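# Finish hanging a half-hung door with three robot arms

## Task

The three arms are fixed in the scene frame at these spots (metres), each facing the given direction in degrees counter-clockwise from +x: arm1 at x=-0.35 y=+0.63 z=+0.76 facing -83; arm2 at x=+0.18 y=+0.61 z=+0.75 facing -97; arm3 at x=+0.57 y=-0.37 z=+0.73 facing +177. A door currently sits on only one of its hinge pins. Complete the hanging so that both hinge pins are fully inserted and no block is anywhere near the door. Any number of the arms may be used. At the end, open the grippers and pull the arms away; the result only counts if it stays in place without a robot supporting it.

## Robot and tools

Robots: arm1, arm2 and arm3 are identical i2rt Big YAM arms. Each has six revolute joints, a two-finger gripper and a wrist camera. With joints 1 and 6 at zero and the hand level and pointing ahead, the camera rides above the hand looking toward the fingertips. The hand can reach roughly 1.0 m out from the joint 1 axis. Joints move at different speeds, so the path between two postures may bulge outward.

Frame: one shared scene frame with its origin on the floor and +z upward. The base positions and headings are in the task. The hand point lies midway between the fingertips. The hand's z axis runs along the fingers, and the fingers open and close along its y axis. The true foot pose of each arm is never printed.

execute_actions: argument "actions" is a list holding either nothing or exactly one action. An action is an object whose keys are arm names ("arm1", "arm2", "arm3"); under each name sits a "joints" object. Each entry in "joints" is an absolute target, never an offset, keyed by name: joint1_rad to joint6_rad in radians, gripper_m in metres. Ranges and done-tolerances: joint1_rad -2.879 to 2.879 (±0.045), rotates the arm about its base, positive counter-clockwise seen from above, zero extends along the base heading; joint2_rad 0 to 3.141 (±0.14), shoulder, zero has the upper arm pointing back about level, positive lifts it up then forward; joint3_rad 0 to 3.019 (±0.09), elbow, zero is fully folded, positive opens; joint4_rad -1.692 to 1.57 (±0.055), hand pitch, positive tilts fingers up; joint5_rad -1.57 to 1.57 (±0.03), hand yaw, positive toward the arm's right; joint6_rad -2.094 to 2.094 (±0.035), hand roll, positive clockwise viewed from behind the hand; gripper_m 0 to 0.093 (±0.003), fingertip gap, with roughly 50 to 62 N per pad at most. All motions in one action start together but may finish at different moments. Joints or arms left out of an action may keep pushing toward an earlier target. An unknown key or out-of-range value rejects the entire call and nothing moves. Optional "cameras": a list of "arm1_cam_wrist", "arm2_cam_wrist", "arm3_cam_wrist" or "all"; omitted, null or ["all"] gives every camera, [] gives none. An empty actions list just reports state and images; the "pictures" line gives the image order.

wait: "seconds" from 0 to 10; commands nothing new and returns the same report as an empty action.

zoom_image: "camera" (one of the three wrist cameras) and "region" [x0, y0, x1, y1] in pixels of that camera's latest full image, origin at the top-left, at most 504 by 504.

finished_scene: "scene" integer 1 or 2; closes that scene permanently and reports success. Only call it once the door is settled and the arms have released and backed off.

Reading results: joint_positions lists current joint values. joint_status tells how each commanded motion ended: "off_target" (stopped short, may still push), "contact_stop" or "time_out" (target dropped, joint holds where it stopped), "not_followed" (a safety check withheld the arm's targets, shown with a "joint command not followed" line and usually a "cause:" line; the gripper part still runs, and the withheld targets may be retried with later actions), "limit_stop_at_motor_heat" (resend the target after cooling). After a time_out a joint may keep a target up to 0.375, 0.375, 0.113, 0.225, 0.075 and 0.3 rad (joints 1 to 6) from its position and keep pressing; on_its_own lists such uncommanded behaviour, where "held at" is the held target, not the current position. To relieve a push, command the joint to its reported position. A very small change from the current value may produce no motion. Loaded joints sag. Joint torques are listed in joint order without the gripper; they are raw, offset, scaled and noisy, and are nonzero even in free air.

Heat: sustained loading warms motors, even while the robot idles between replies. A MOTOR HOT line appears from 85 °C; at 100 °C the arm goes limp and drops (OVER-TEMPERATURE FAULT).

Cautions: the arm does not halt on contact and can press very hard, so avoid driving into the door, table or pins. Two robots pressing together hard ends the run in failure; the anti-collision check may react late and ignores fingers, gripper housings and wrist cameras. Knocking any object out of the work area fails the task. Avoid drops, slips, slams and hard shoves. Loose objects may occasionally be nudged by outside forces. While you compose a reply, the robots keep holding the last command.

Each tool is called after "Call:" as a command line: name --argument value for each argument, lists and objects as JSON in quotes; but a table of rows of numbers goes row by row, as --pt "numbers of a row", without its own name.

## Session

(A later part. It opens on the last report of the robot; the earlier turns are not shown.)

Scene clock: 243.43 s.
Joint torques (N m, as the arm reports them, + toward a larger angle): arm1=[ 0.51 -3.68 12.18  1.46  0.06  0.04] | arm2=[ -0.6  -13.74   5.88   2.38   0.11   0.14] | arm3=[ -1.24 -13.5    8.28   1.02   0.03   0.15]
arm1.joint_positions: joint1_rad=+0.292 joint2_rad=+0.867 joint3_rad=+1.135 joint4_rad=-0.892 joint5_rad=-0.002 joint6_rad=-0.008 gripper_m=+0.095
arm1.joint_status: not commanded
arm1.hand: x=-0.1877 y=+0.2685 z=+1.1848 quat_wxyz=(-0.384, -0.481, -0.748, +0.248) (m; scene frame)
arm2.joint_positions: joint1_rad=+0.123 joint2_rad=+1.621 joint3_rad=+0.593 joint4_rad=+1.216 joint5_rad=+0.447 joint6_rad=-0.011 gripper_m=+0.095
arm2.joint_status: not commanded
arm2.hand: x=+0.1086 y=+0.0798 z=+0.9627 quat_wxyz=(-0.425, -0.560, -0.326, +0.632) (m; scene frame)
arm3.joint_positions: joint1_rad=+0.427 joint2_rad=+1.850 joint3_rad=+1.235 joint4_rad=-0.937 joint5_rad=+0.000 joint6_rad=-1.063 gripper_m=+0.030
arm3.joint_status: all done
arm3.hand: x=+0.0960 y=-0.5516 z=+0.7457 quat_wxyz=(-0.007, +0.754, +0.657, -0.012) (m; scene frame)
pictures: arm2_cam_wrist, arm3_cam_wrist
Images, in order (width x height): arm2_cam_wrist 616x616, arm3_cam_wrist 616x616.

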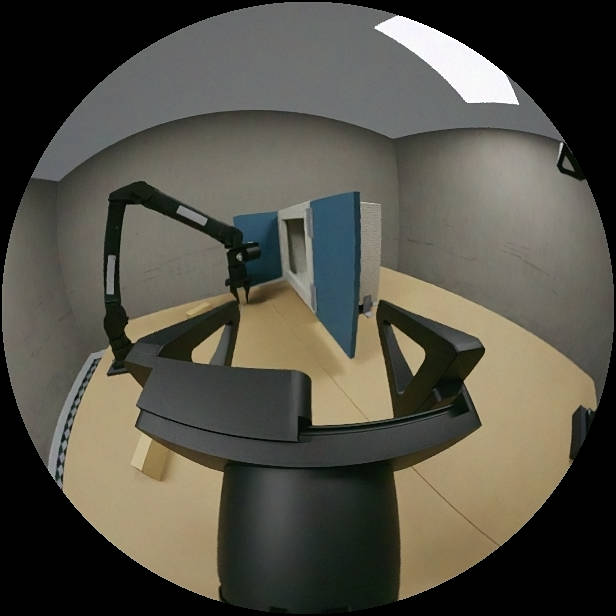

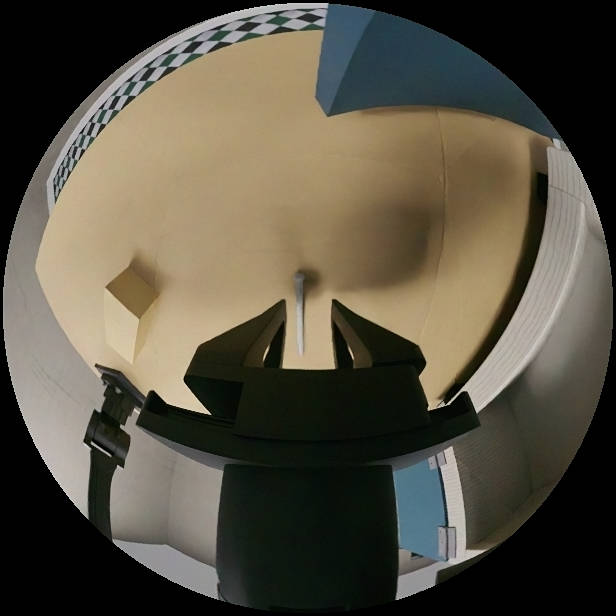

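Call:
execute_actions --actions '[{"arm3":{"joints":{"joint2_rad":1.897}}}]' --cameras '["arm3_cam_wrist","arm2_cam_wrist"]'

Call:
zoom_image --camera "arm3_cam_wrist" --region '[260, 240, 360, 360]'

Call:
zoom_image --camera "arm2_cam_wrist" --region '[200, 250, 280, 320]'

Scene clock: 250.37 s.
Joint torques (N m, as the arm reports them, + toward a larger angle): arm1=[ 0.47 -3.61 12.14  1.49  0.06  0.05] | arm2=[ -0.56 -13.64   5.9    2.39   0.15   0.12] | arm3=[ -1.33 -13.81   8.07   0.9    0.03   0.15]
arm1.joint_positions: joint1_rad=+0.292 joint2_rad=+0.867 joint3_rad=+1.135 joint4_rad=-0.892 joint5_rad=-0.002 joint6_rad=-0.008 gripper_m=+0.095
arm1.joint_status: not commanded
arm1.hand: x=-0.1877 y=+0.2685 z=+1.1848 quat_wxyz=(-0.384, -0.481, -0.748, +0.248) (m; scene frame)
arm2.joint_positions: joint1_rad=+0.123 joint2_rad=+1.621 joint3_rad=+0.593 joint4_rad=+1.216 joint5_rad=+0.447 joint6_rad=-0.011 gripper_m=+0.095
arm2.joint_status: not commanded
arm2.hand: x=+0.1086 y=+0.0798 z=+0.9627 quat_wxyz=(-0.425, -0.560, -0.326, +0.632) (m; scene frame)
arm3.joint_positions: joint1_rad=+0.427 joint2_rad=+1.880 joint3_rad=+1.235 joint4_rad=-0.935 joint5_rad=+0.000 joint6_rad=-1.063 gripper_m=+0.030
arm3.joint_status: all done
arm3.hand: x=+0.0992 y=-0.5502 z=+0.7307 quat_wxyz=(-0.002, +0.754, +0.657, +0.002) (m; scene frame)
pictures: arm2_cam_wrist, arm3_cam_wrist
Images, in order (width x height): arm2_cam_wrist 616x616, arm3_cam_wrist 616x616.

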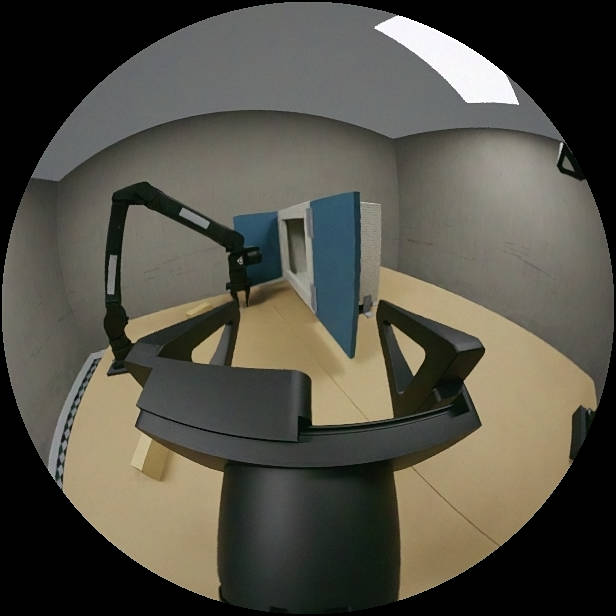

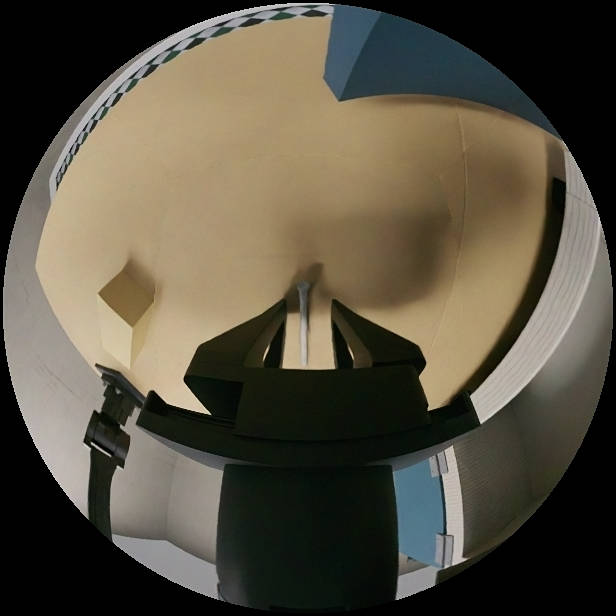

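Region (260, 240, 360, 360) of arm3_cam_wrist's 616x616 image, scaled by 4.200, with more detail than that image has.

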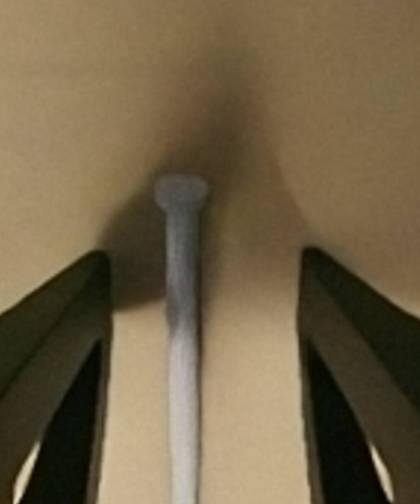

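Region (200, 250, 280, 320) of arm2_cam_wrist's 616x616 image, scaled by 6.300, with more detail than that image has; it fills the top 441 rows of this view, and the rest is white.

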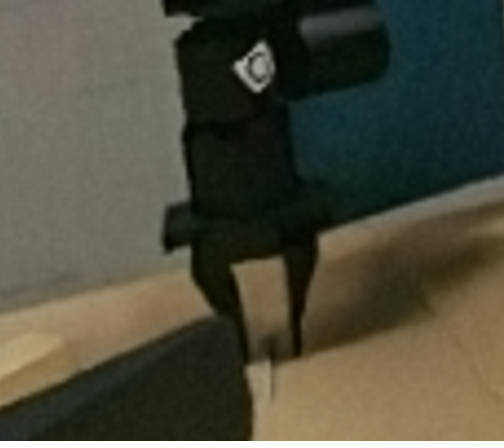

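Call:
execute_actions --actions '[{"arm3":{"joints":{"joint2_rad":1.912}}}]' --cameras '[]'

Scene clock: 261.03 s.
Joint torques (N m, as the arm reports them, + toward a larger angle): arm1=[ 0.51 -3.68 12.14  1.46  0.06  0.05] | arm2=[ -0.66 -13.94   5.88   2.35   0.14   0.13] | arm3=[ -1.22 -12.61   8.01   0.9    0.03   0.15]
arm1.joint_positions: joint1_rad=+0.292 joint2_rad=+0.867 joint3_rad=+1.135 joint4_rad=-0.892 joint5_rad=-0.002 joint6_rad=-0.008 gripper_m=+0.095
arm1.joint_status: not commanded
arm1.hand: x=-0.1877 y=+0.2685 z=+1.1848 quat_wxyz=(-0.384, -0.481, -0.748, +0.248) (m; scene frame)
arm2.joint_positions: joint1_rad=+0.123 joint2_rad=+1.621 joint3_rad=+0.593 joint4_rad=+1.216 joint5_rad=+0.447 joint6_rad=-0.011 gripper_m=+0.095
arm2.joint_status: not commanded
arm2.hand: x=+0.1086 y=+0.0798 z=+0.9627 quat_wxyz=(-0.425, -0.560, -0.326, +0.632) (m; scene frame)
arm3.joint_positions: joint1_rad=+0.427 joint2_rad=+1.881 joint3_rad=+1.235 joint4_rad=-0.935 joint5_rad=+0.000 joint6_rad=-1.063 gripper_m=+0.030
arm3.joint_status: all done
arm3.hand: x=+0.0993 y=-0.5502 z=+0.7306 quat_wxyz=(-0.002, +0.754, +0.657, +0.002) (m; scene frame)
pictures: none
No camera images: the call's "cameras" was empty. Leave "cameras" out to get every camera's image.

Probably on the table. Close.

Call:
execute_actions --actions '[{"arm3":{"joints":{"joint2_rad":1.895,"gripper_m":0.0}}}]' --cameras '["arm3_cam_wrist"]'

Scene clock: 265.20 s.
Joint torques (N m, as the arm reports them, + toward a larger angle): arm1=[ 0.63 -3.78 12.15  1.47  0.06  0.04] | arm2=[ -0.88 -13.82   5.92   2.37   0.13   0.12] | arm3=[ -1.14 -13.82   8.05   0.87   0.03   0.14]
arm1.joint_positions: joint1_rad=+0.292 joint2_rad=+0.867 joint3_rad=+1.135 joint4_rad=-0.892 joint5_rad=-0.002 joint6_rad=-0.008 gripper_m=+0.095
arm1.joint_status: not commanded
arm1.hand: x=-0.1877 y=+0.2685 z=+1.1848 quat_wxyz=(-0.384, -0.481, -0.748, +0.248) (m; scene frame)
arm2.joint_positions: joint1_rad=+0.123 joint2_rad=+1.621 joint3_rad=+0.593 joint4_rad=+1.216 joint5_rad=+0.447 joint6_rad=-0.011 gripper_m=+0.095
arm2.joint_status: not commanded
arm2.hand: x=+0.1086 y=+0.0798 z=+0.9627 quat_wxyz=(-0.425, -0.560, -0.326, +0.632) (m; scene frame)
arm3.joint_positions: joint1_rad=+0.427 joint2_rad=+1.881 joint3_rad=+1.235 joint4_rad=-0.934 joint5_rad=+0.000 joint6_rad=-1.062 gripper_m=+0.002
arm3.joint_status: all done
arm3.hand: x=+0.0991 y=-0.5503 z=+0.7306 quat_wxyz=(-0.002, +0.754, +0.656, +0.001) (m; scene frame)
pictures: arm3_cam_wrist
Images, in order (width x height): arm3_cam_wrist 616x616.

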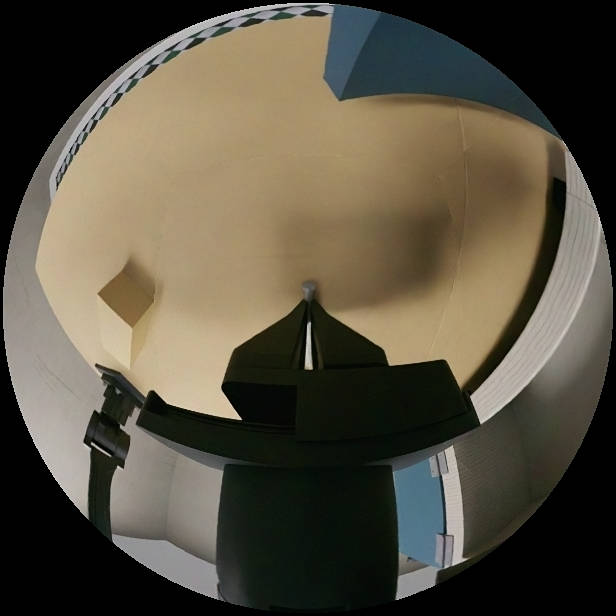

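Call:
execute_actions --actions '[]' --cameras '["arm3_cam_wrist"]'

Call:
zoom_image --camera "arm3_cam_wrist" --region '[270, 260, 350, 380]'

Scene clock: 270.47 s.
Joint torques (N m, as the arm reports them, + toward a larger angle): arm1=[ 0.41 -3.74 12.15  1.46  0.06  0.04] | arm2=[ -0.45 -14.05   5.9    2.35   0.15   0.13] | arm3=[ -1.16 -13.91   8.01   0.86   0.03   0.14]
arm1.joint_positions: joint1_rad=+0.292 joint2_rad=+0.867 joint3_rad=+1.135 joint4_rad=-0.892 joint5_rad=-0.002 joint6_rad=-0.008 gripper_m=+0.095
arm1.joint_status: not commanded
arm1.hand: x=-0.1877 y=+0.2685 z=+1.1848 quat_wxyz=(-0.384, -0.481, -0.748, +0.248) (m; scene frame)
arm2.joint_positions: joint1_rad=+0.123 joint2_rad=+1.621 joint3_rad=+0.593 joint4_rad=+1.216 joint5_rad=+0.447 joint6_rad=-0.011 gripper_m=+0.095
arm2.joint_status: not commanded
arm2.hand: x=+0.1086 y=+0.0798 z=+0.9627 quat_wxyz=(-0.425, -0.560, -0.326, +0.632) (m; scene frame)
arm3.joint_positions: joint1_rad=+0.427 joint2_rad=+1.881 joint3_rad=+1.235 joint4_rad=-0.934 joint5_rad=+0.000 joint6_rad=-1.062 gripper_m=+0.002
arm3.joint_status: all done
arm3.hand: x=+0.0991 y=-0.5503 z=+0.7306 quat_wxyz=(-0.002, +0.754, +0.656, +0.001) (m; scene frame)
pictures: arm3_cam_wrist
Images, in order (width x height): arm3_cam_wrist 616x616.

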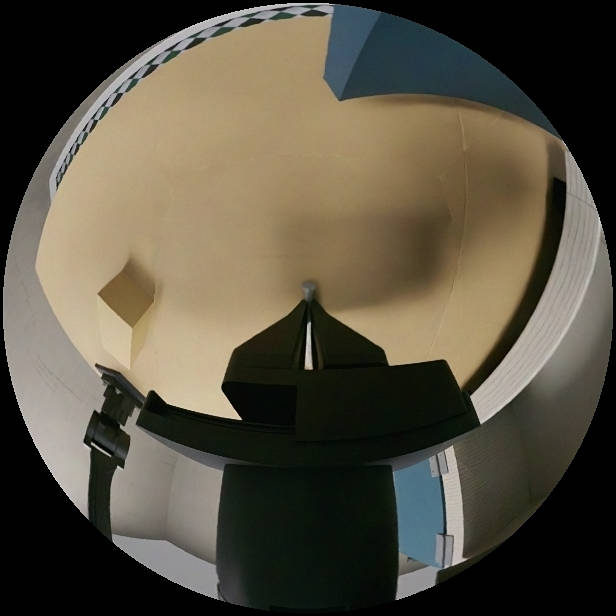

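Region (270, 260, 350, 380) of arm3_cam_wrist's 616x616 image, scaled by 4.200, with more detail than that image has.

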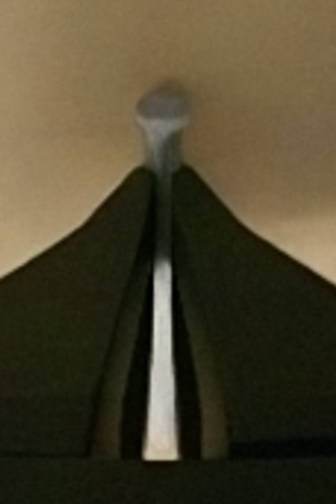

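Call:
execute_actions --actions '[{"arm3":{"joints":{"joint2_rad":1.75}}}]' --cameras '["arm3_cam_wrist","arm2_cam_wrist"]'

Call:
zoom_image --camera "arm2_cam_wrist" --region '[200, 240, 290, 320]'

Scene clock: 276.07 s.
Joint torques (N m, as the arm reports them, + toward a larger angle): arm1=[ 0.46 -3.65 12.17  1.48  0.05  0.05] | arm2=[ -0.62 -13.89   5.87   2.37   0.15   0.11] | arm3=[ -1.25 -12.61   9.4    1.18   0.03   0.16]
arm1.joint_positions: joint1_rad=+0.292 joint2_rad=+0.867 joint3_rad=+1.135 joint4_rad=-0.892 joint5_rad=-0.002 joint6_rad=-0.008 gripper_m=+0.095
arm1.joint_status: not commanded
arm1.hand: x=-0.1877 y=+0.2685 z=+1.1848 quat_wxyz=(-0.384, -0.481, -0.748, +0.248) (m; scene frame)
arm2.joint_positions: joint1_rad=+0.123 joint2_rad=+1.621 joint3_rad=+0.593 joint4_rad=+1.216 joint5_rad=+0.447 joint6_rad=-0.011 gripper_m=+0.095
arm2.joint_status: not commanded
arm2.hand: x=+0.1086 y=+0.0798 z=+0.9627 quat_wxyz=(-0.425, -0.560, -0.326, +0.632) (m; scene frame)
arm3.joint_positions: joint1_rad=+0.427 joint2_rad=+1.731 joint3_rad=+1.230 joint4_rad=-0.934 joint5_rad=+0.000 joint6_rad=-1.062 gripper_m=+0.002
arm3.joint_status: all done
arm3.hand: x=+0.0879 y=-0.5550 z=+0.8023 quat_wxyz=(-0.027, +0.752, +0.655, -0.067) (m; scene frame)
pictures: arm2_cam_wrist, arm3_cam_wrist
Images, in order (width x height): arm2_cam_wrist 616x616, arm3_cam_wrist 616x616.

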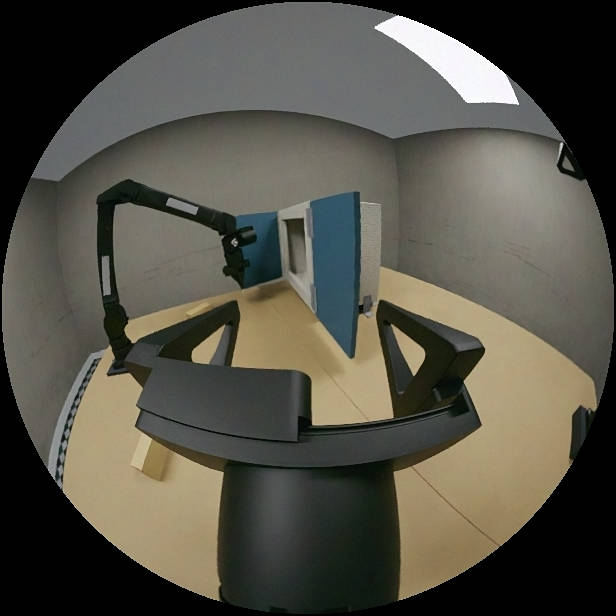

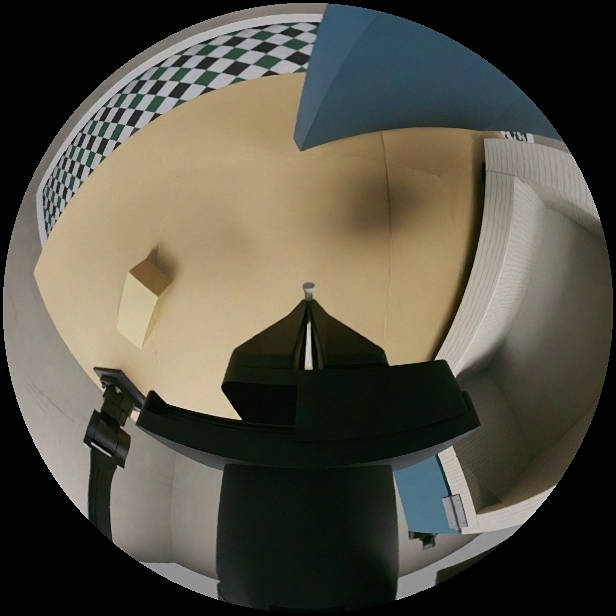

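Region (200, 240, 290, 320) of arm2_cam_wrist's 616x616 image, scaled by 5.600, with more detail than that image has.

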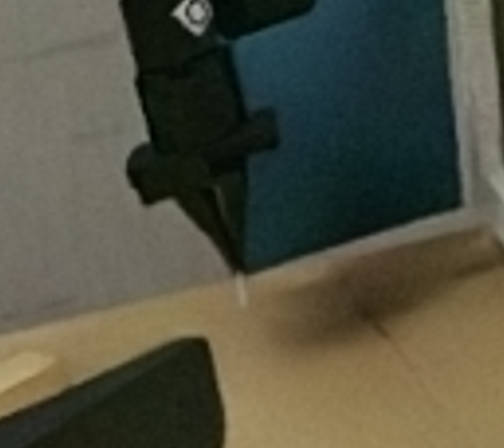

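Call:
execute_actions --actions '[{"arm1":{"joints":{"joint1_rad":0.524,"joint4_rad":0.64,"joint5_rad":0.83,"joint3_rad":1.2,"joint2_rad":1.2}},"arm2":{"joints":{"joint1_rad":0.23,"joint2_rad":1.87,"joint3_rad":0.985,"joint4_rad":1.1,"joint5_rad":0.84}},"arm3":{"joints":{"joint1_rad":0.1,"joint2_rad":1.3,"joint3_rad":0.9,"joint6_rad":0.0}}}]' --cameras '[]'

Call:
execute_actions --actions '[{"arm1":{"joints":{"joint2_rad":1.815}},"arm3":{"joints":{"joint1_rad":-0.06,"joint2_rad":1.48,"joint3_rad":0.635,"joint4_rad":0.87}}}]'

Scene clock: 332.73 s.
Joint torques (N m, as the arm reports them, + toward a larger angle): arm1=[  0.07 -11.04  14.49   1.85  -0.11   0.01] | arm2=[ -1.16 -18.48   8.65   1.33   0.06   0.12] | arm3=[-0.73 -7.42  9.38  1.14  0.05  0.16]
arm1.joint_positions: joint1_rad=+0.523 joint2_rad=+1.219 joint3_rad=+1.137 joint4_rad=+0.618 joint5_rad=+0.826 joint6_rad=-0.008 gripper_m=+0.095
arm1.joint_status: all done
arm1.hand: x=-0.1478 y=+0.1564 z=+1.3401 quat_wxyz=(-0.624, -0.513, -0.252, +0.533) (m; scene frame)
arm2.joint_positions: joint1_rad=+0.237 joint2_rad=+1.863 joint3_rad=+0.953 joint4_rad=+1.115 joint5_rad=+0.837 joint6_rad=-0.010 gripper_m=+0.095
arm2.joint_status: all done
arm2.hand: x=+0.1266 y=-0.0154 z=+0.9514 quat_wxyz=(-0.352, -0.619, -0.228, +0.664) (m; scene frame)
arm3.joint_positions: joint1_rad=+0.090 joint2_rad=+1.287 joint3_rad=+0.903 joint4_rad=-0.929 joint5_rad=+0.002 joint6_rad=-0.014 gripper_m=+0.002
arm3.joint_status: all done
arm3.hand: x=+0.1736 y=-0.3810 z=+0.8676 quat_wxyz=(-0.001, +0.991, +0.023, -0.133) (m; scene frame)
pictures: none
No camera images: the call's "cameras" was empty. Leave "cameras" out to get every camera's image.

Scene clock: 334.67 s.
Joint torques (N m, as the arm reports them, + toward a larger angle): arm1=[ -0.05 -20.17  11.11   1.75   0.11   0.04] | arm2=[ -0.78 -18.34   8.75   1.45   0.06   0.11] | arm3=[-1.34 -8.68  8.58  2.75  0.13  0.13]
arm1.joint_positions: joint1_rad=+0.523 joint2_rad=+1.847 joint3_rad=+1.161 joint4_rad=+0.631 joint5_rad=+0.827 joint6_rad=-0.008 gripper_m=+0.095
arm1.joint_status: all done
arm1.hand: x=-0.0395 y=+0.0156 z=+0.9894 quat_wxyz=(-0.434, -0.542, -0.474, +0.542) (m; scene frame)
arm2.joint_positions: joint1_rad=+0.237 joint2_rad=+1.863 joint3_rad=+0.953 joint4_rad=+1.115 joint5_rad=+0.837 joint6_rad=-0.010 gripper_m=+0.095
arm2.joint_status: not commanded
arm2.hand: x=+0.1266 y=-0.0154 z=+0.9514 quat_wxyz=(-0.352, -0.619, -0.228, +0.664) (m; scene frame)
arm3.joint_positions: joint1_rad=-0.062 joint2_rad=+1.468 joint3_rad=+0.632 joint4_rad=+0.851 joint5_rad=+0.000 joint6_rad=-0.012 gripper_m=+0.002
arm3.joint_status: all done
arm3.hand: x=+0.0236 y=-0.3026 z=+0.9714 quat_wxyz=(-0.047, +0.697, -0.037, -0.714) (m; scene frame)
pictures: arm1_cam_wrist, arm2_cam_wrist, arm3_cam_wrist
Images, in order (width x height): arm1_cam_wrist 616x616, arm2_cam_wrist 616x616, arm3_cam_wrist 616x616.

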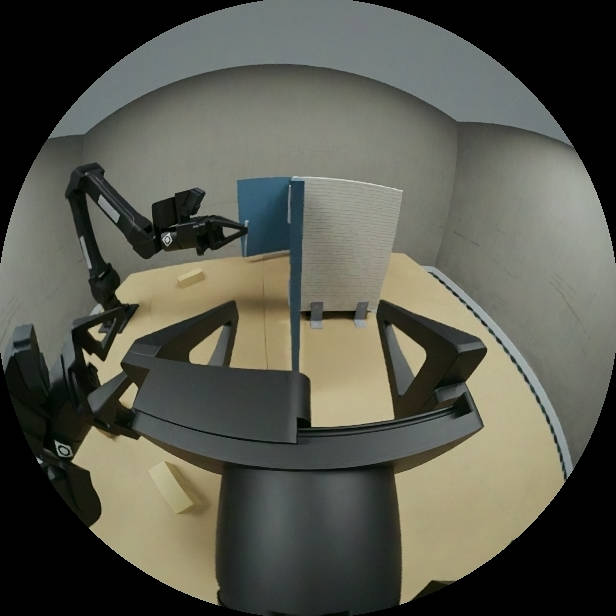

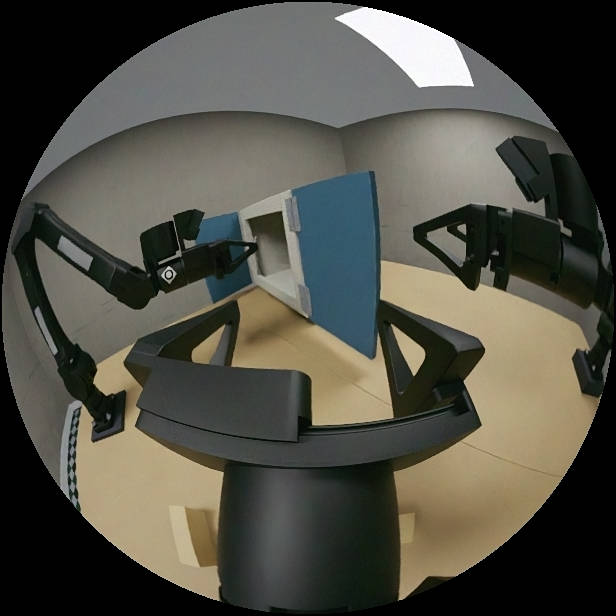

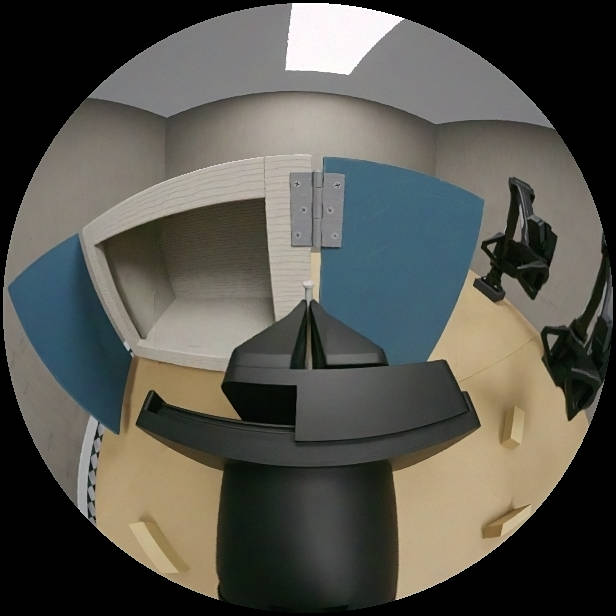

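Call:
zoom_image --camera "arm3_cam_wrist" --region '[270, 150, 370, 310]'

Call:
zoom_image --camera "arm2_cam_wrist" --region '[230, 180, 340, 330]'

Call:
zoom_image --camera "arm1_cam_wrist" --region '[210, 165, 340, 335]'

Region (270, 150, 370, 310) of arm3_cam_wrist's 616x616 image, scaled by 3.150, with more detail than that image has; it fills the left 315 columns of this view, and the rest is white.

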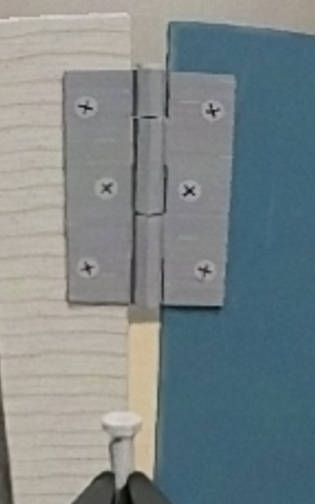

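Region (230, 180, 340, 330) of arm2_cam_wrist's 616x616 image, scaled by 3.360, with more detail than that image has; it fills the left 370 columns of this view, and the rest is white.

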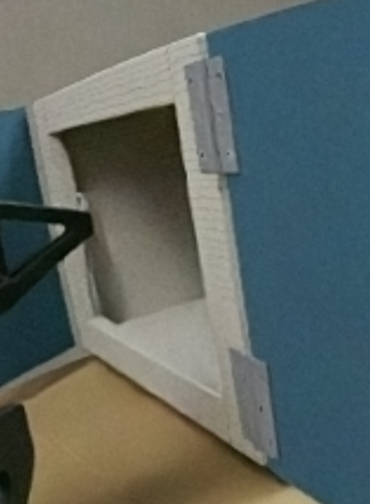

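Region (210, 165, 340, 335) of arm1_cam_wrist's 616x616 image, scaled by 2.965, with more detail than that image has; it fills the left 385 columns of this view, and the rest is white.

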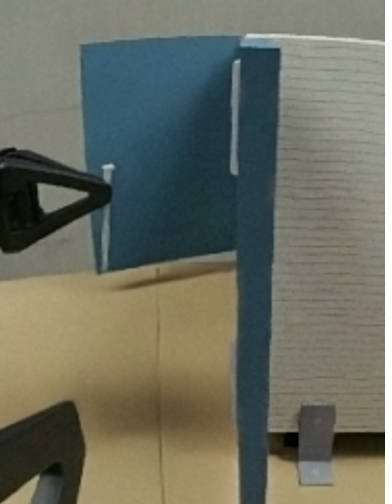

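Call:
execute_actions --actions '[{"arm3":{"joints":{"joint5_rad":-0.6}}}]' --cameras '["arm3_cam_wrist"]'

Call:
zoom_image --camera "arm3_cam_wrist" --region '[360, 140, 520, 380]'

Scene clock: 350.17 s.
Joint torques (N m, as the arm reports them, + toward a larger angle): arm1=[ -0.12 -20.3   11.17   1.73   0.11   0.05] | arm2=[ -0.86 -18.51   8.58   1.51   0.06   0.09] | arm3=[-1.35 -8.63  8.5   2.65  0.01  0.13]
arm1.joint_positions: joint1_rad=+0.523 joint2_rad=+1.847 joint3_rad=+1.161 joint4_rad=+0.631 joint5_rad=+0.827 joint6_rad=-0.008 gripper_m=+0.095
arm1.joint_status: not commanded
arm1.hand: x=-0.0395 y=+0.0156 z=+0.9894 quat_wxyz=(-0.434, -0.542, -0.474, +0.542) (m; scene frame)
arm2.joint_positions: joint1_rad=+0.237 joint2_rad=+1.863 joint3_rad=+0.953 joint4_rad=+1.115 joint5_rad=+0.837 joint6_rad=-0.010 gripper_m=+0.095
arm2.joint_status: not commanded
arm2.hand: x=+0.1266 y=-0.0154 z=+0.9514 quat_wxyz=(-0.352, -0.619, -0.228, +0.664) (m; scene frame)
arm3.joint_positions: joint1_rad=-0.062 joint2_rad=+1.468 joint3_rad=+0.632 joint4_rad=+0.851 joint5_rad=-0.598 joint6_rad=-0.012 gripper_m=+0.002
arm3.joint_status: all done
arm3.hand: x=+0.0417 y=-0.4022 z=+0.9705 quat_wxyz=(+0.160, +0.678, +0.175, -0.696) (m; scene frame)
pictures: arm3_cam_wrist
Images, in order (width x height): arm3_cam_wrist 616x616.

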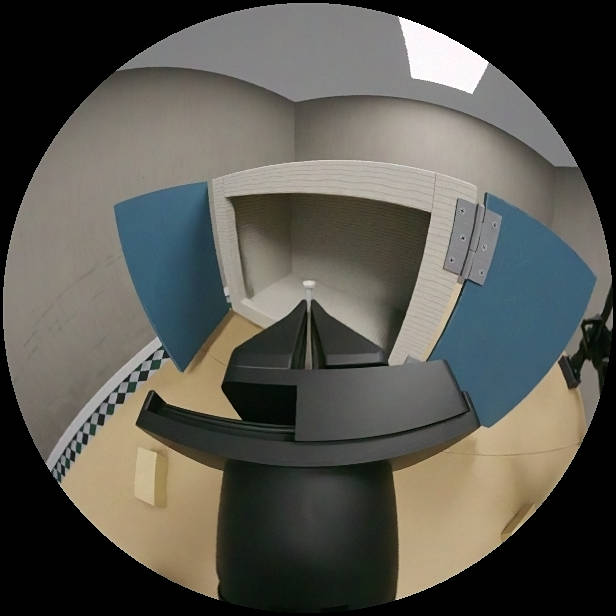

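Region (360, 140, 520, 380) of arm3_cam_wrist's 616x616 image, scaled by 2.100, with more detail than that image has.

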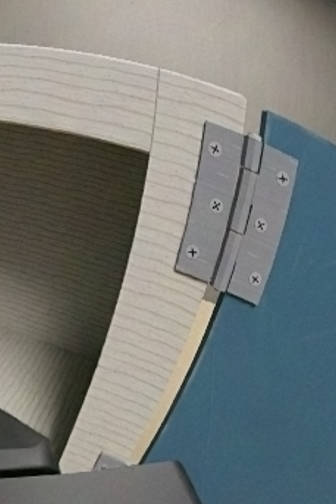

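Call:
execute_actions --actions '[{"arm3":{"joints":{"joint5_rad":0.0,"joint4_rad":0.3}}}]' --cameras '["arm3_cam_wrist"]'

Call:
zoom_image --camera "arm3_cam_wrist" --region '[270, 180, 370, 310]'

Scene clock: 358.93 s.
Joint torques (N m, as the arm reports them, + toward a larger angle): arm1=[  0.01 -20.24  11.15   1.78   0.11   0.04] | arm2=[ -1.05 -18.59   8.71   1.46   0.03   0.1 ] | arm3=[-1.41 -8.66  8.52  1.52  0.21  0.14]
arm1.joint_positions: joint1_rad=+0.523 joint2_rad=+1.847 joint3_rad=+1.161 joint4_rad=+0.631 joint5_rad=+0.827 joint6_rad=-0.008 gripper_m=+0.095
arm1.joint_status: not commanded
arm1.hand: x=-0.0395 y=+0.0156 z=+0.9894 quat_wxyz=(-0.434, -0.542, -0.474, +0.542) (m; scene frame)
arm2.joint_positions: joint1_rad=+0.237 joint2_rad=+1.863 joint3_rad=+0.953 joint4_rad=+1.115 joint5_rad=+0.837 joint6_rad=-0.010 gripper_m=+0.095
arm2.joint_status: not commanded
arm2.hand: x=+0.1266 y=-0.0154 z=+0.9514 quat_wxyz=(-0.352, -0.619, -0.228, +0.664) (m; scene frame)
arm3.joint_positions: joint1_rad=-0.062 joint2_rad=+1.468 joint3_rad=+0.632 joint4_rad=+0.311 joint5_rad=-0.002 joint6_rad=-0.012 gripper_m=+0.002
arm3.joint_status: all done
arm3.hand: x=+0.0553 y=-0.3066 z=+0.8442 quat_wxyz=(-0.032, +0.863, -0.046, -0.503) (m; scene frame)
pictures: arm3_cam_wrist
Images, in order (width x height): arm3_cam_wrist 616x616.

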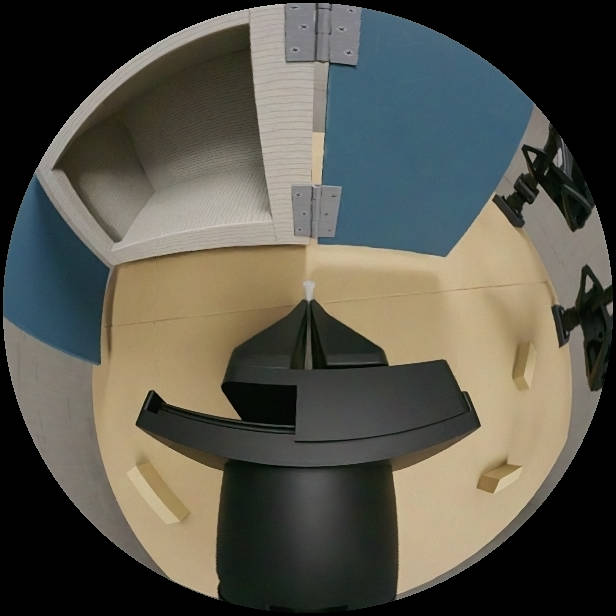

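Region (270, 180, 370, 310) of arm3_cam_wrist's 616x616 image, scaled by 3.877, with more detail than that image has; it fills the left 388 columns of this view, and the rest is white.

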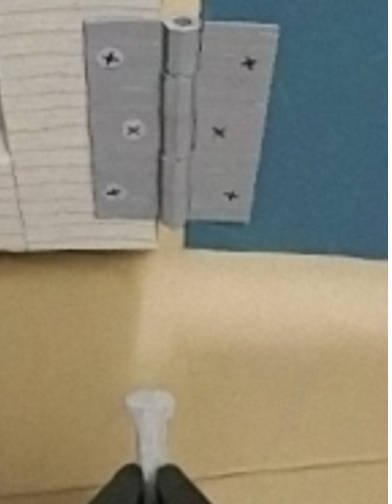

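Call:
execute_actions --actions '[{"arm1":{"joints":{"joint1_rad":0.425,"joint2_rad":1.975,"joint3_rad":1.43,"joint4_rad":0.61,"joint5_rad":0.73}},"arm3":{"joints":{"joint1_rad":-0.078,"joint2_rad":1.665,"joint3_rad":0.76,"joint4_rad":0.94}}}]'

Scene clock: 382.63 s.
Joint torques (N m, as the arm reports them, + toward a larger angle): arm1=[  0.54 -19.51  14.16   0.98  -0.16   0.03] | arm2=[ -0.97 -18.03   8.58   1.59   0.07   0.11] | arm3=[ -2.64 -11.64  10.22   2.76   0.2    0.13]
arm1.joint_positions: joint1_rad=+0.417 joint2_rad=+1.970 joint3_rad=+1.358 joint4_rad=+0.621 joint5_rad=+0.733 joint6_rad=-0.008 gripper_m=+0.095
arm1.joint_status: all done
arm1.hand: x=-0.0601 y=-0.0673 z=+1.0008 quat_wxyz=(-0.453, -0.543, -0.449, +0.546) (m; scene frame)
arm2.joint_positions: joint1_rad=+0.237 joint2_rad=+1.863 joint3_rad=+0.953 joint4_rad=+1.115 joint5_rad=+0.837 joint6_rad=-0.010 gripper_m=+0.095
arm2.joint_status: not commanded
arm2.hand: x=+0.1266 y=-0.0154 z=+0.9514 quat_wxyz=(-0.352, -0.619, -0.228, +0.664) (m; scene frame)
arm3.joint_positions: joint1_rad=-0.066 joint2_rad=+1.664 joint3_rad=+0.730 joint4_rad=+0.921 joint5_rad=-0.002 joint6_rad=-0.012 gripper_m=+0.002
arm3.joint_status: all done
arm3.hand: x=-0.0213 y=-0.2952 z=+0.9281 quat_wxyz=(-0.047, +0.707, -0.038, -0.704) (m; scene frame)
pictures: arm1_cam_wrist, arm2_cam_wrist, arm3_cam_wrist
Images, in order (width x height): arm1_cam_wrist 616x616, arm2_cam_wrist 616x616, arm3_cam_wrist 616x616.

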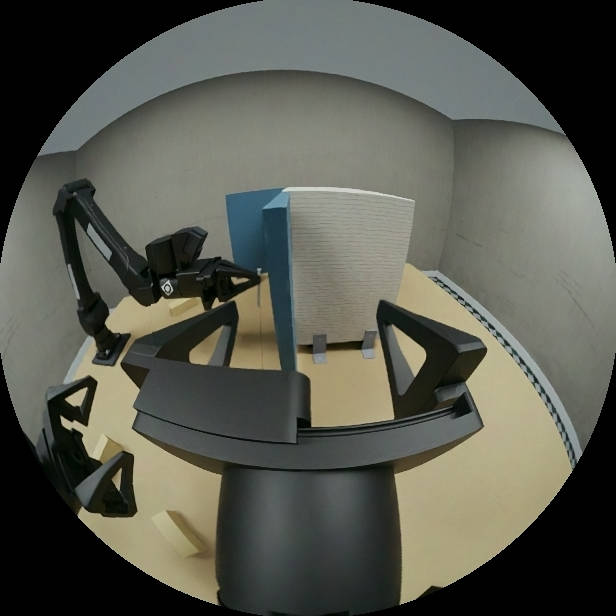

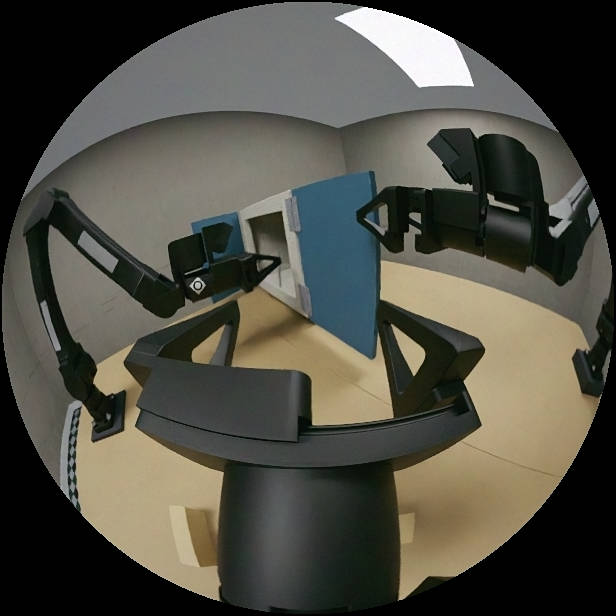

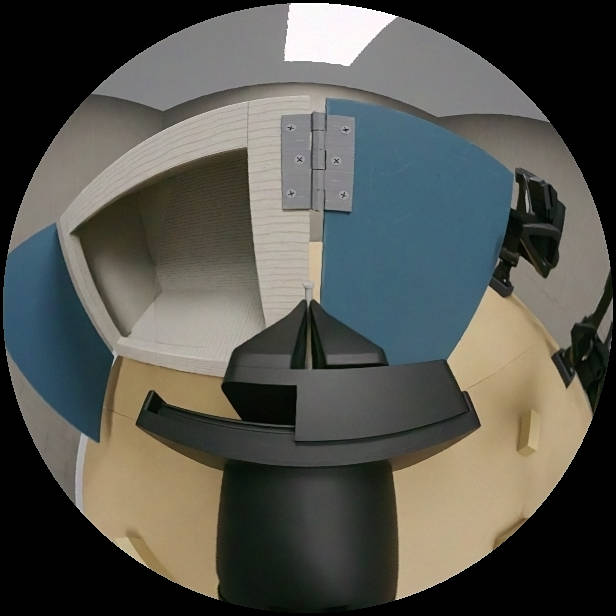

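Call:
execute_actions --actions '[{"arm1":{"joints":{"joint1_rad":0.465,"joint5_rad":0.76,"joint3_rad":1.45}},"arm3":{"joints":{"joint1_rad":-0.068,"joint2_rad":1.725,"joint3_rad":0.845,"joint4_rad":0.89,"joint5_rad":0.035}}}]'

Call:
zoom_image --camera "arm1_cam_wrist" --region '[230, 230, 330, 380]'

Call:
zoom_image --camera "arm2_cam_wrist" --region '[250, 220, 340, 330]'

Call:
zoom_image --camera "arm3_cam_wrist" --region '[270, 180, 360, 380]'

Scene clock: 409.23 s.
Joint torques (N m, as the arm reports them, + toward a larger angle): arm1=[ -0.45 -19.76  13.98   0.99   0.11   0.04] | arm2=[ -1.17 -18.7    8.64   1.5    0.07   0.12] | arm3=[ -1.69 -11.66  10.52   1.64   0.2    0.13]
arm1.joint_positions: joint1_rad=+0.462 joint2_rad=+1.970 joint3_rad=+1.381 joint4_rad=+0.621 joint5_rad=+0.757 joint6_rad=-0.008 gripper_m=+0.095
arm1.joint_status: all done
arm1.hand: x=-0.0300 y=-0.0569 z=+1.0128 quat_wxyz=(-0.468, -0.537, -0.446, +0.542) (m; scene frame)
arm2.joint_positions: joint1_rad=+0.237 joint2_rad=+1.863 joint3_rad=+0.953 joint4_rad=+1.115 joint5_rad=+0.837 joint6_rad=-0.010 gripper_m=+0.095
arm2.joint_status: not commanded
arm2.hand: x=+0.1266 y=-0.0154 z=+0.9514 quat_wxyz=(-0.352, -0.619, -0.228, +0.664) (m; scene frame)
arm3.joint_positions: joint1_rad=-0.066 joint2_rad=+1.711 joint3_rad=+0.814 joint4_rad=+0.901 joint5_rad=+0.033 joint6_rad=-0.012 gripper_m=+0.002
arm3.joint_status: all done
arm3.hand: x=-0.0490 y=-0.2857 z=+0.9361 quat_wxyz=(-0.060, +0.700, -0.051, -0.709) (m; scene frame)
pictures: arm1_cam_wrist, arm2_cam_wrist, arm3_cam_wrist
Images, in order (width x height): arm1_cam_wrist 616x616, arm2_cam_wrist 616x616, arm3_cam_wrist 616x616.

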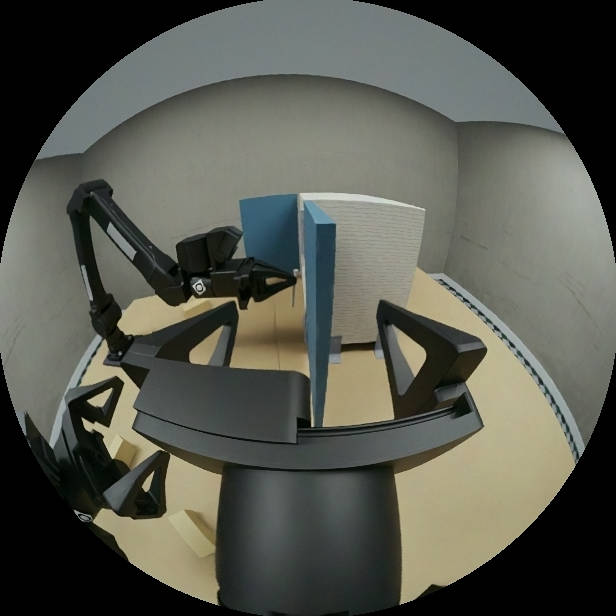

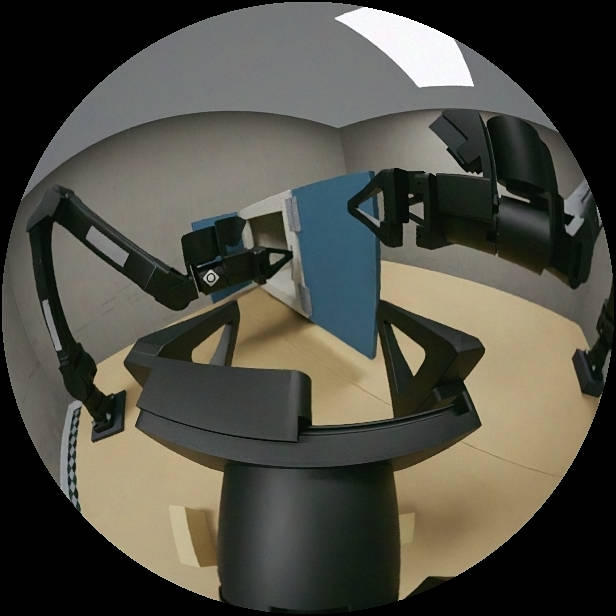

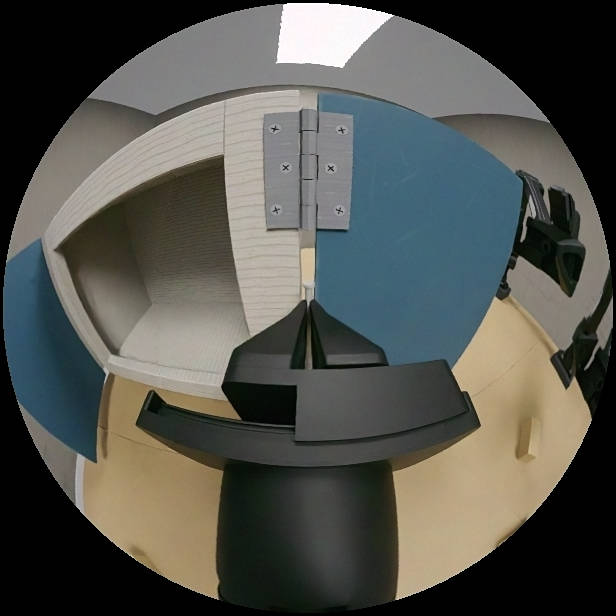

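Region (230, 230, 330, 380) of arm1_cam_wrist's 616x616 image, scaled by 3.360, with more detail than that image has.

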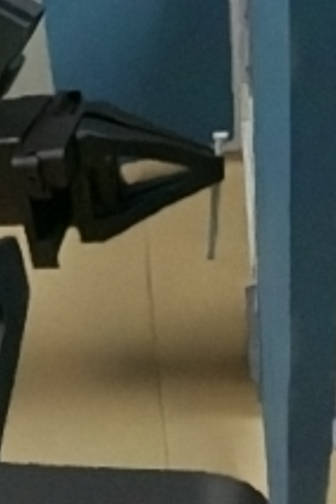

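Region (250, 220, 340, 330) of arm2_cam_wrist's 616x616 image, scaled by 4.582, with more detail than that image has; it fills the left 412 columns of this view, and the rest is white.

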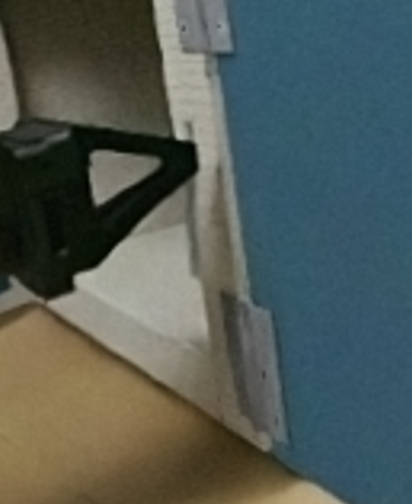

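Region (270, 180, 360, 380) of arm3_cam_wrist's 616x616 image, scaled by 2.520, with more detail than that image has; it fills the left 227 columns of this view, and the rest is white.

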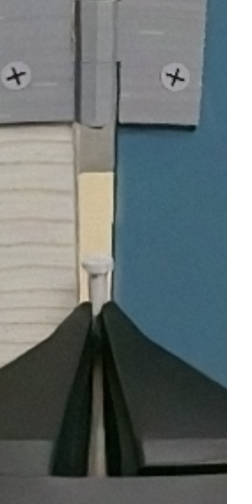

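Call:
execute_actions --actions '[{"arm3":{"joints":{"joint2_rad":1.805,"joint3_rad":0.878,"joint4_rad":1.05}}}]'

Call:
zoom_image --camera "arm1_cam_wrist" --region '[260, 240, 330, 340]'

Call:
zoom_image --camera "arm2_cam_wrist" --region '[260, 225, 330, 325]'

Call:
zoom_image --camera "arm3_cam_wrist" --region '[270, 200, 350, 380]'

Scene clock: 434.50 s.
Joint torques (N m, as the arm reports them, + toward a larger angle): arm1=[  0.13 -19.69  13.94   0.98   0.1    0.04] | arm2=[ -1.1  -18.43   8.63   1.55   0.08   0.12] | arm3=[ -1.69 -12.74  10.     2.72   0.21   0.13]
arm1.joint_positions: joint1_rad=+0.462 joint2_rad=+1.970 joint3_rad=+1.381 joint4_rad=+0.621 joint5_rad=+0.757 joint6_rad=-0.008 gripper_m=+0.095
arm1.joint_status: not commanded
arm1.hand: x=-0.0300 y=-0.0569 z=+1.0128 quat_wxyz=(-0.468, -0.537, -0.446, +0.542) (m; scene frame)
arm2.joint_positions: joint1_rad=+0.237 joint2_rad=+1.863 joint3_rad=+0.953 joint4_rad=+1.115 joint5_rad=+0.837 joint6_rad=-0.010 gripper_m=+0.095
arm2.joint_status: not commanded
arm2.hand: x=+0.1266 y=-0.0154 z=+0.9514 quat_wxyz=(-0.352, -0.619, -0.228, +0.664) (m; scene frame)
arm3.joint_positions: joint1_rad=-0.066 joint2_rad=+1.798 joint3_rad=+0.849 joint4_rad=+1.031 joint5_rad=+0.033 joint6_rad=-0.012 gripper_m=+0.002
arm3.joint_status: all done
arm3.hand: x=-0.0633 y=-0.2839 z=+0.9318 quat_wxyz=(-0.061, +0.672, -0.049, -0.736) (m; scene frame)
pictures: arm1_cam_wrist, arm2_cam_wrist, arm3_cam_wrist
Images, in order (width x height): arm1_cam_wrist 616x616, arm2_cam_wrist 616x616, arm3_cam_wrist 616x616.

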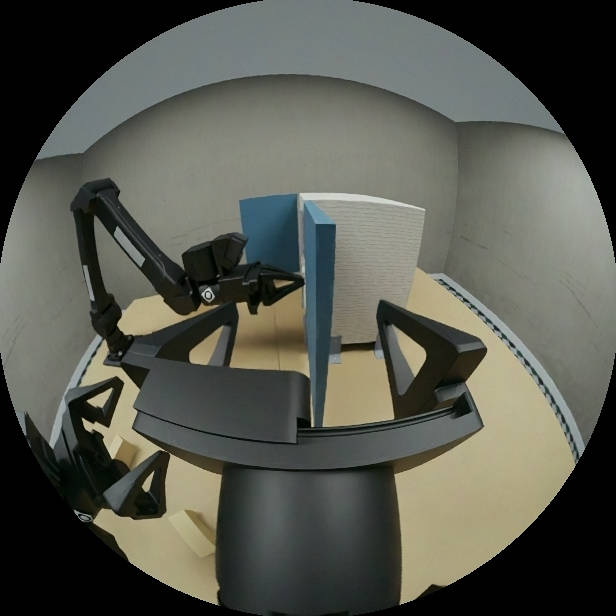

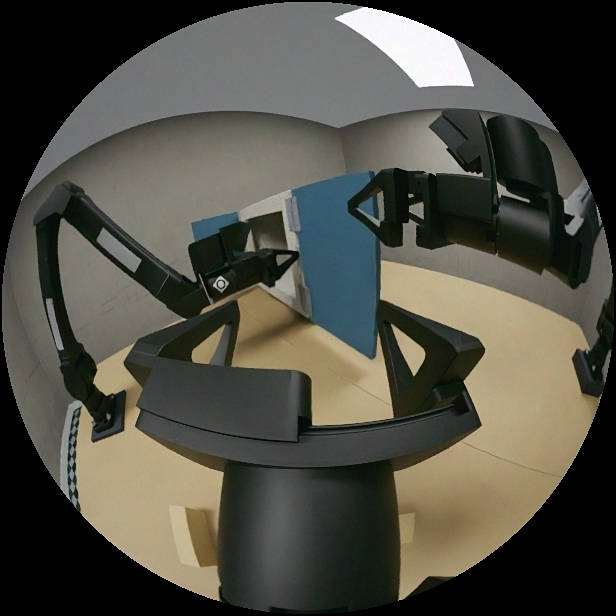

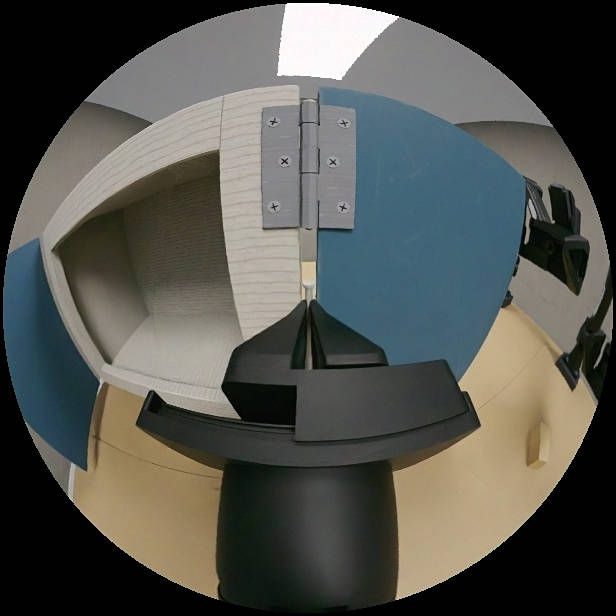

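Region (260, 240, 330, 340) of arm1_cam_wrist's 616x616 image, scaled by 5.040, with more detail than that image has; it fills the left 353 columns of this view, and the rest is white.

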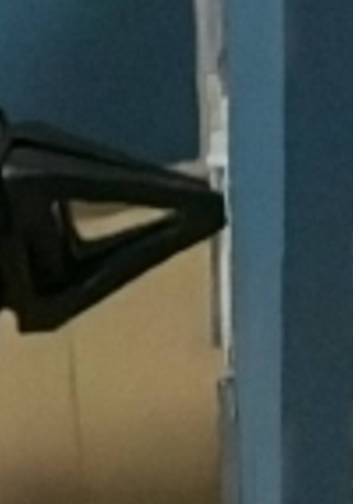

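Region (260, 225, 330, 325) of arm2_cam_wrist's 616x616 image, scaled by 5.040, with more detail than that image has; it fills the left 353 columns of this view, and the rest is white.

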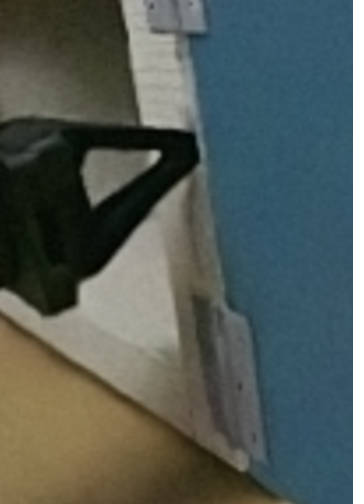

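Region (270, 200, 350, 380) of arm3_cam_wrist's 616x616 image, scaled by 2.800, with more detail than that image has.

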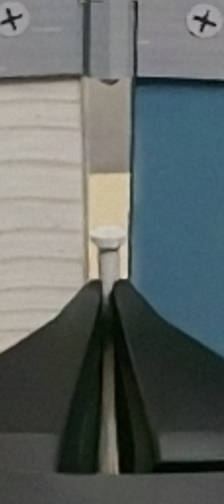

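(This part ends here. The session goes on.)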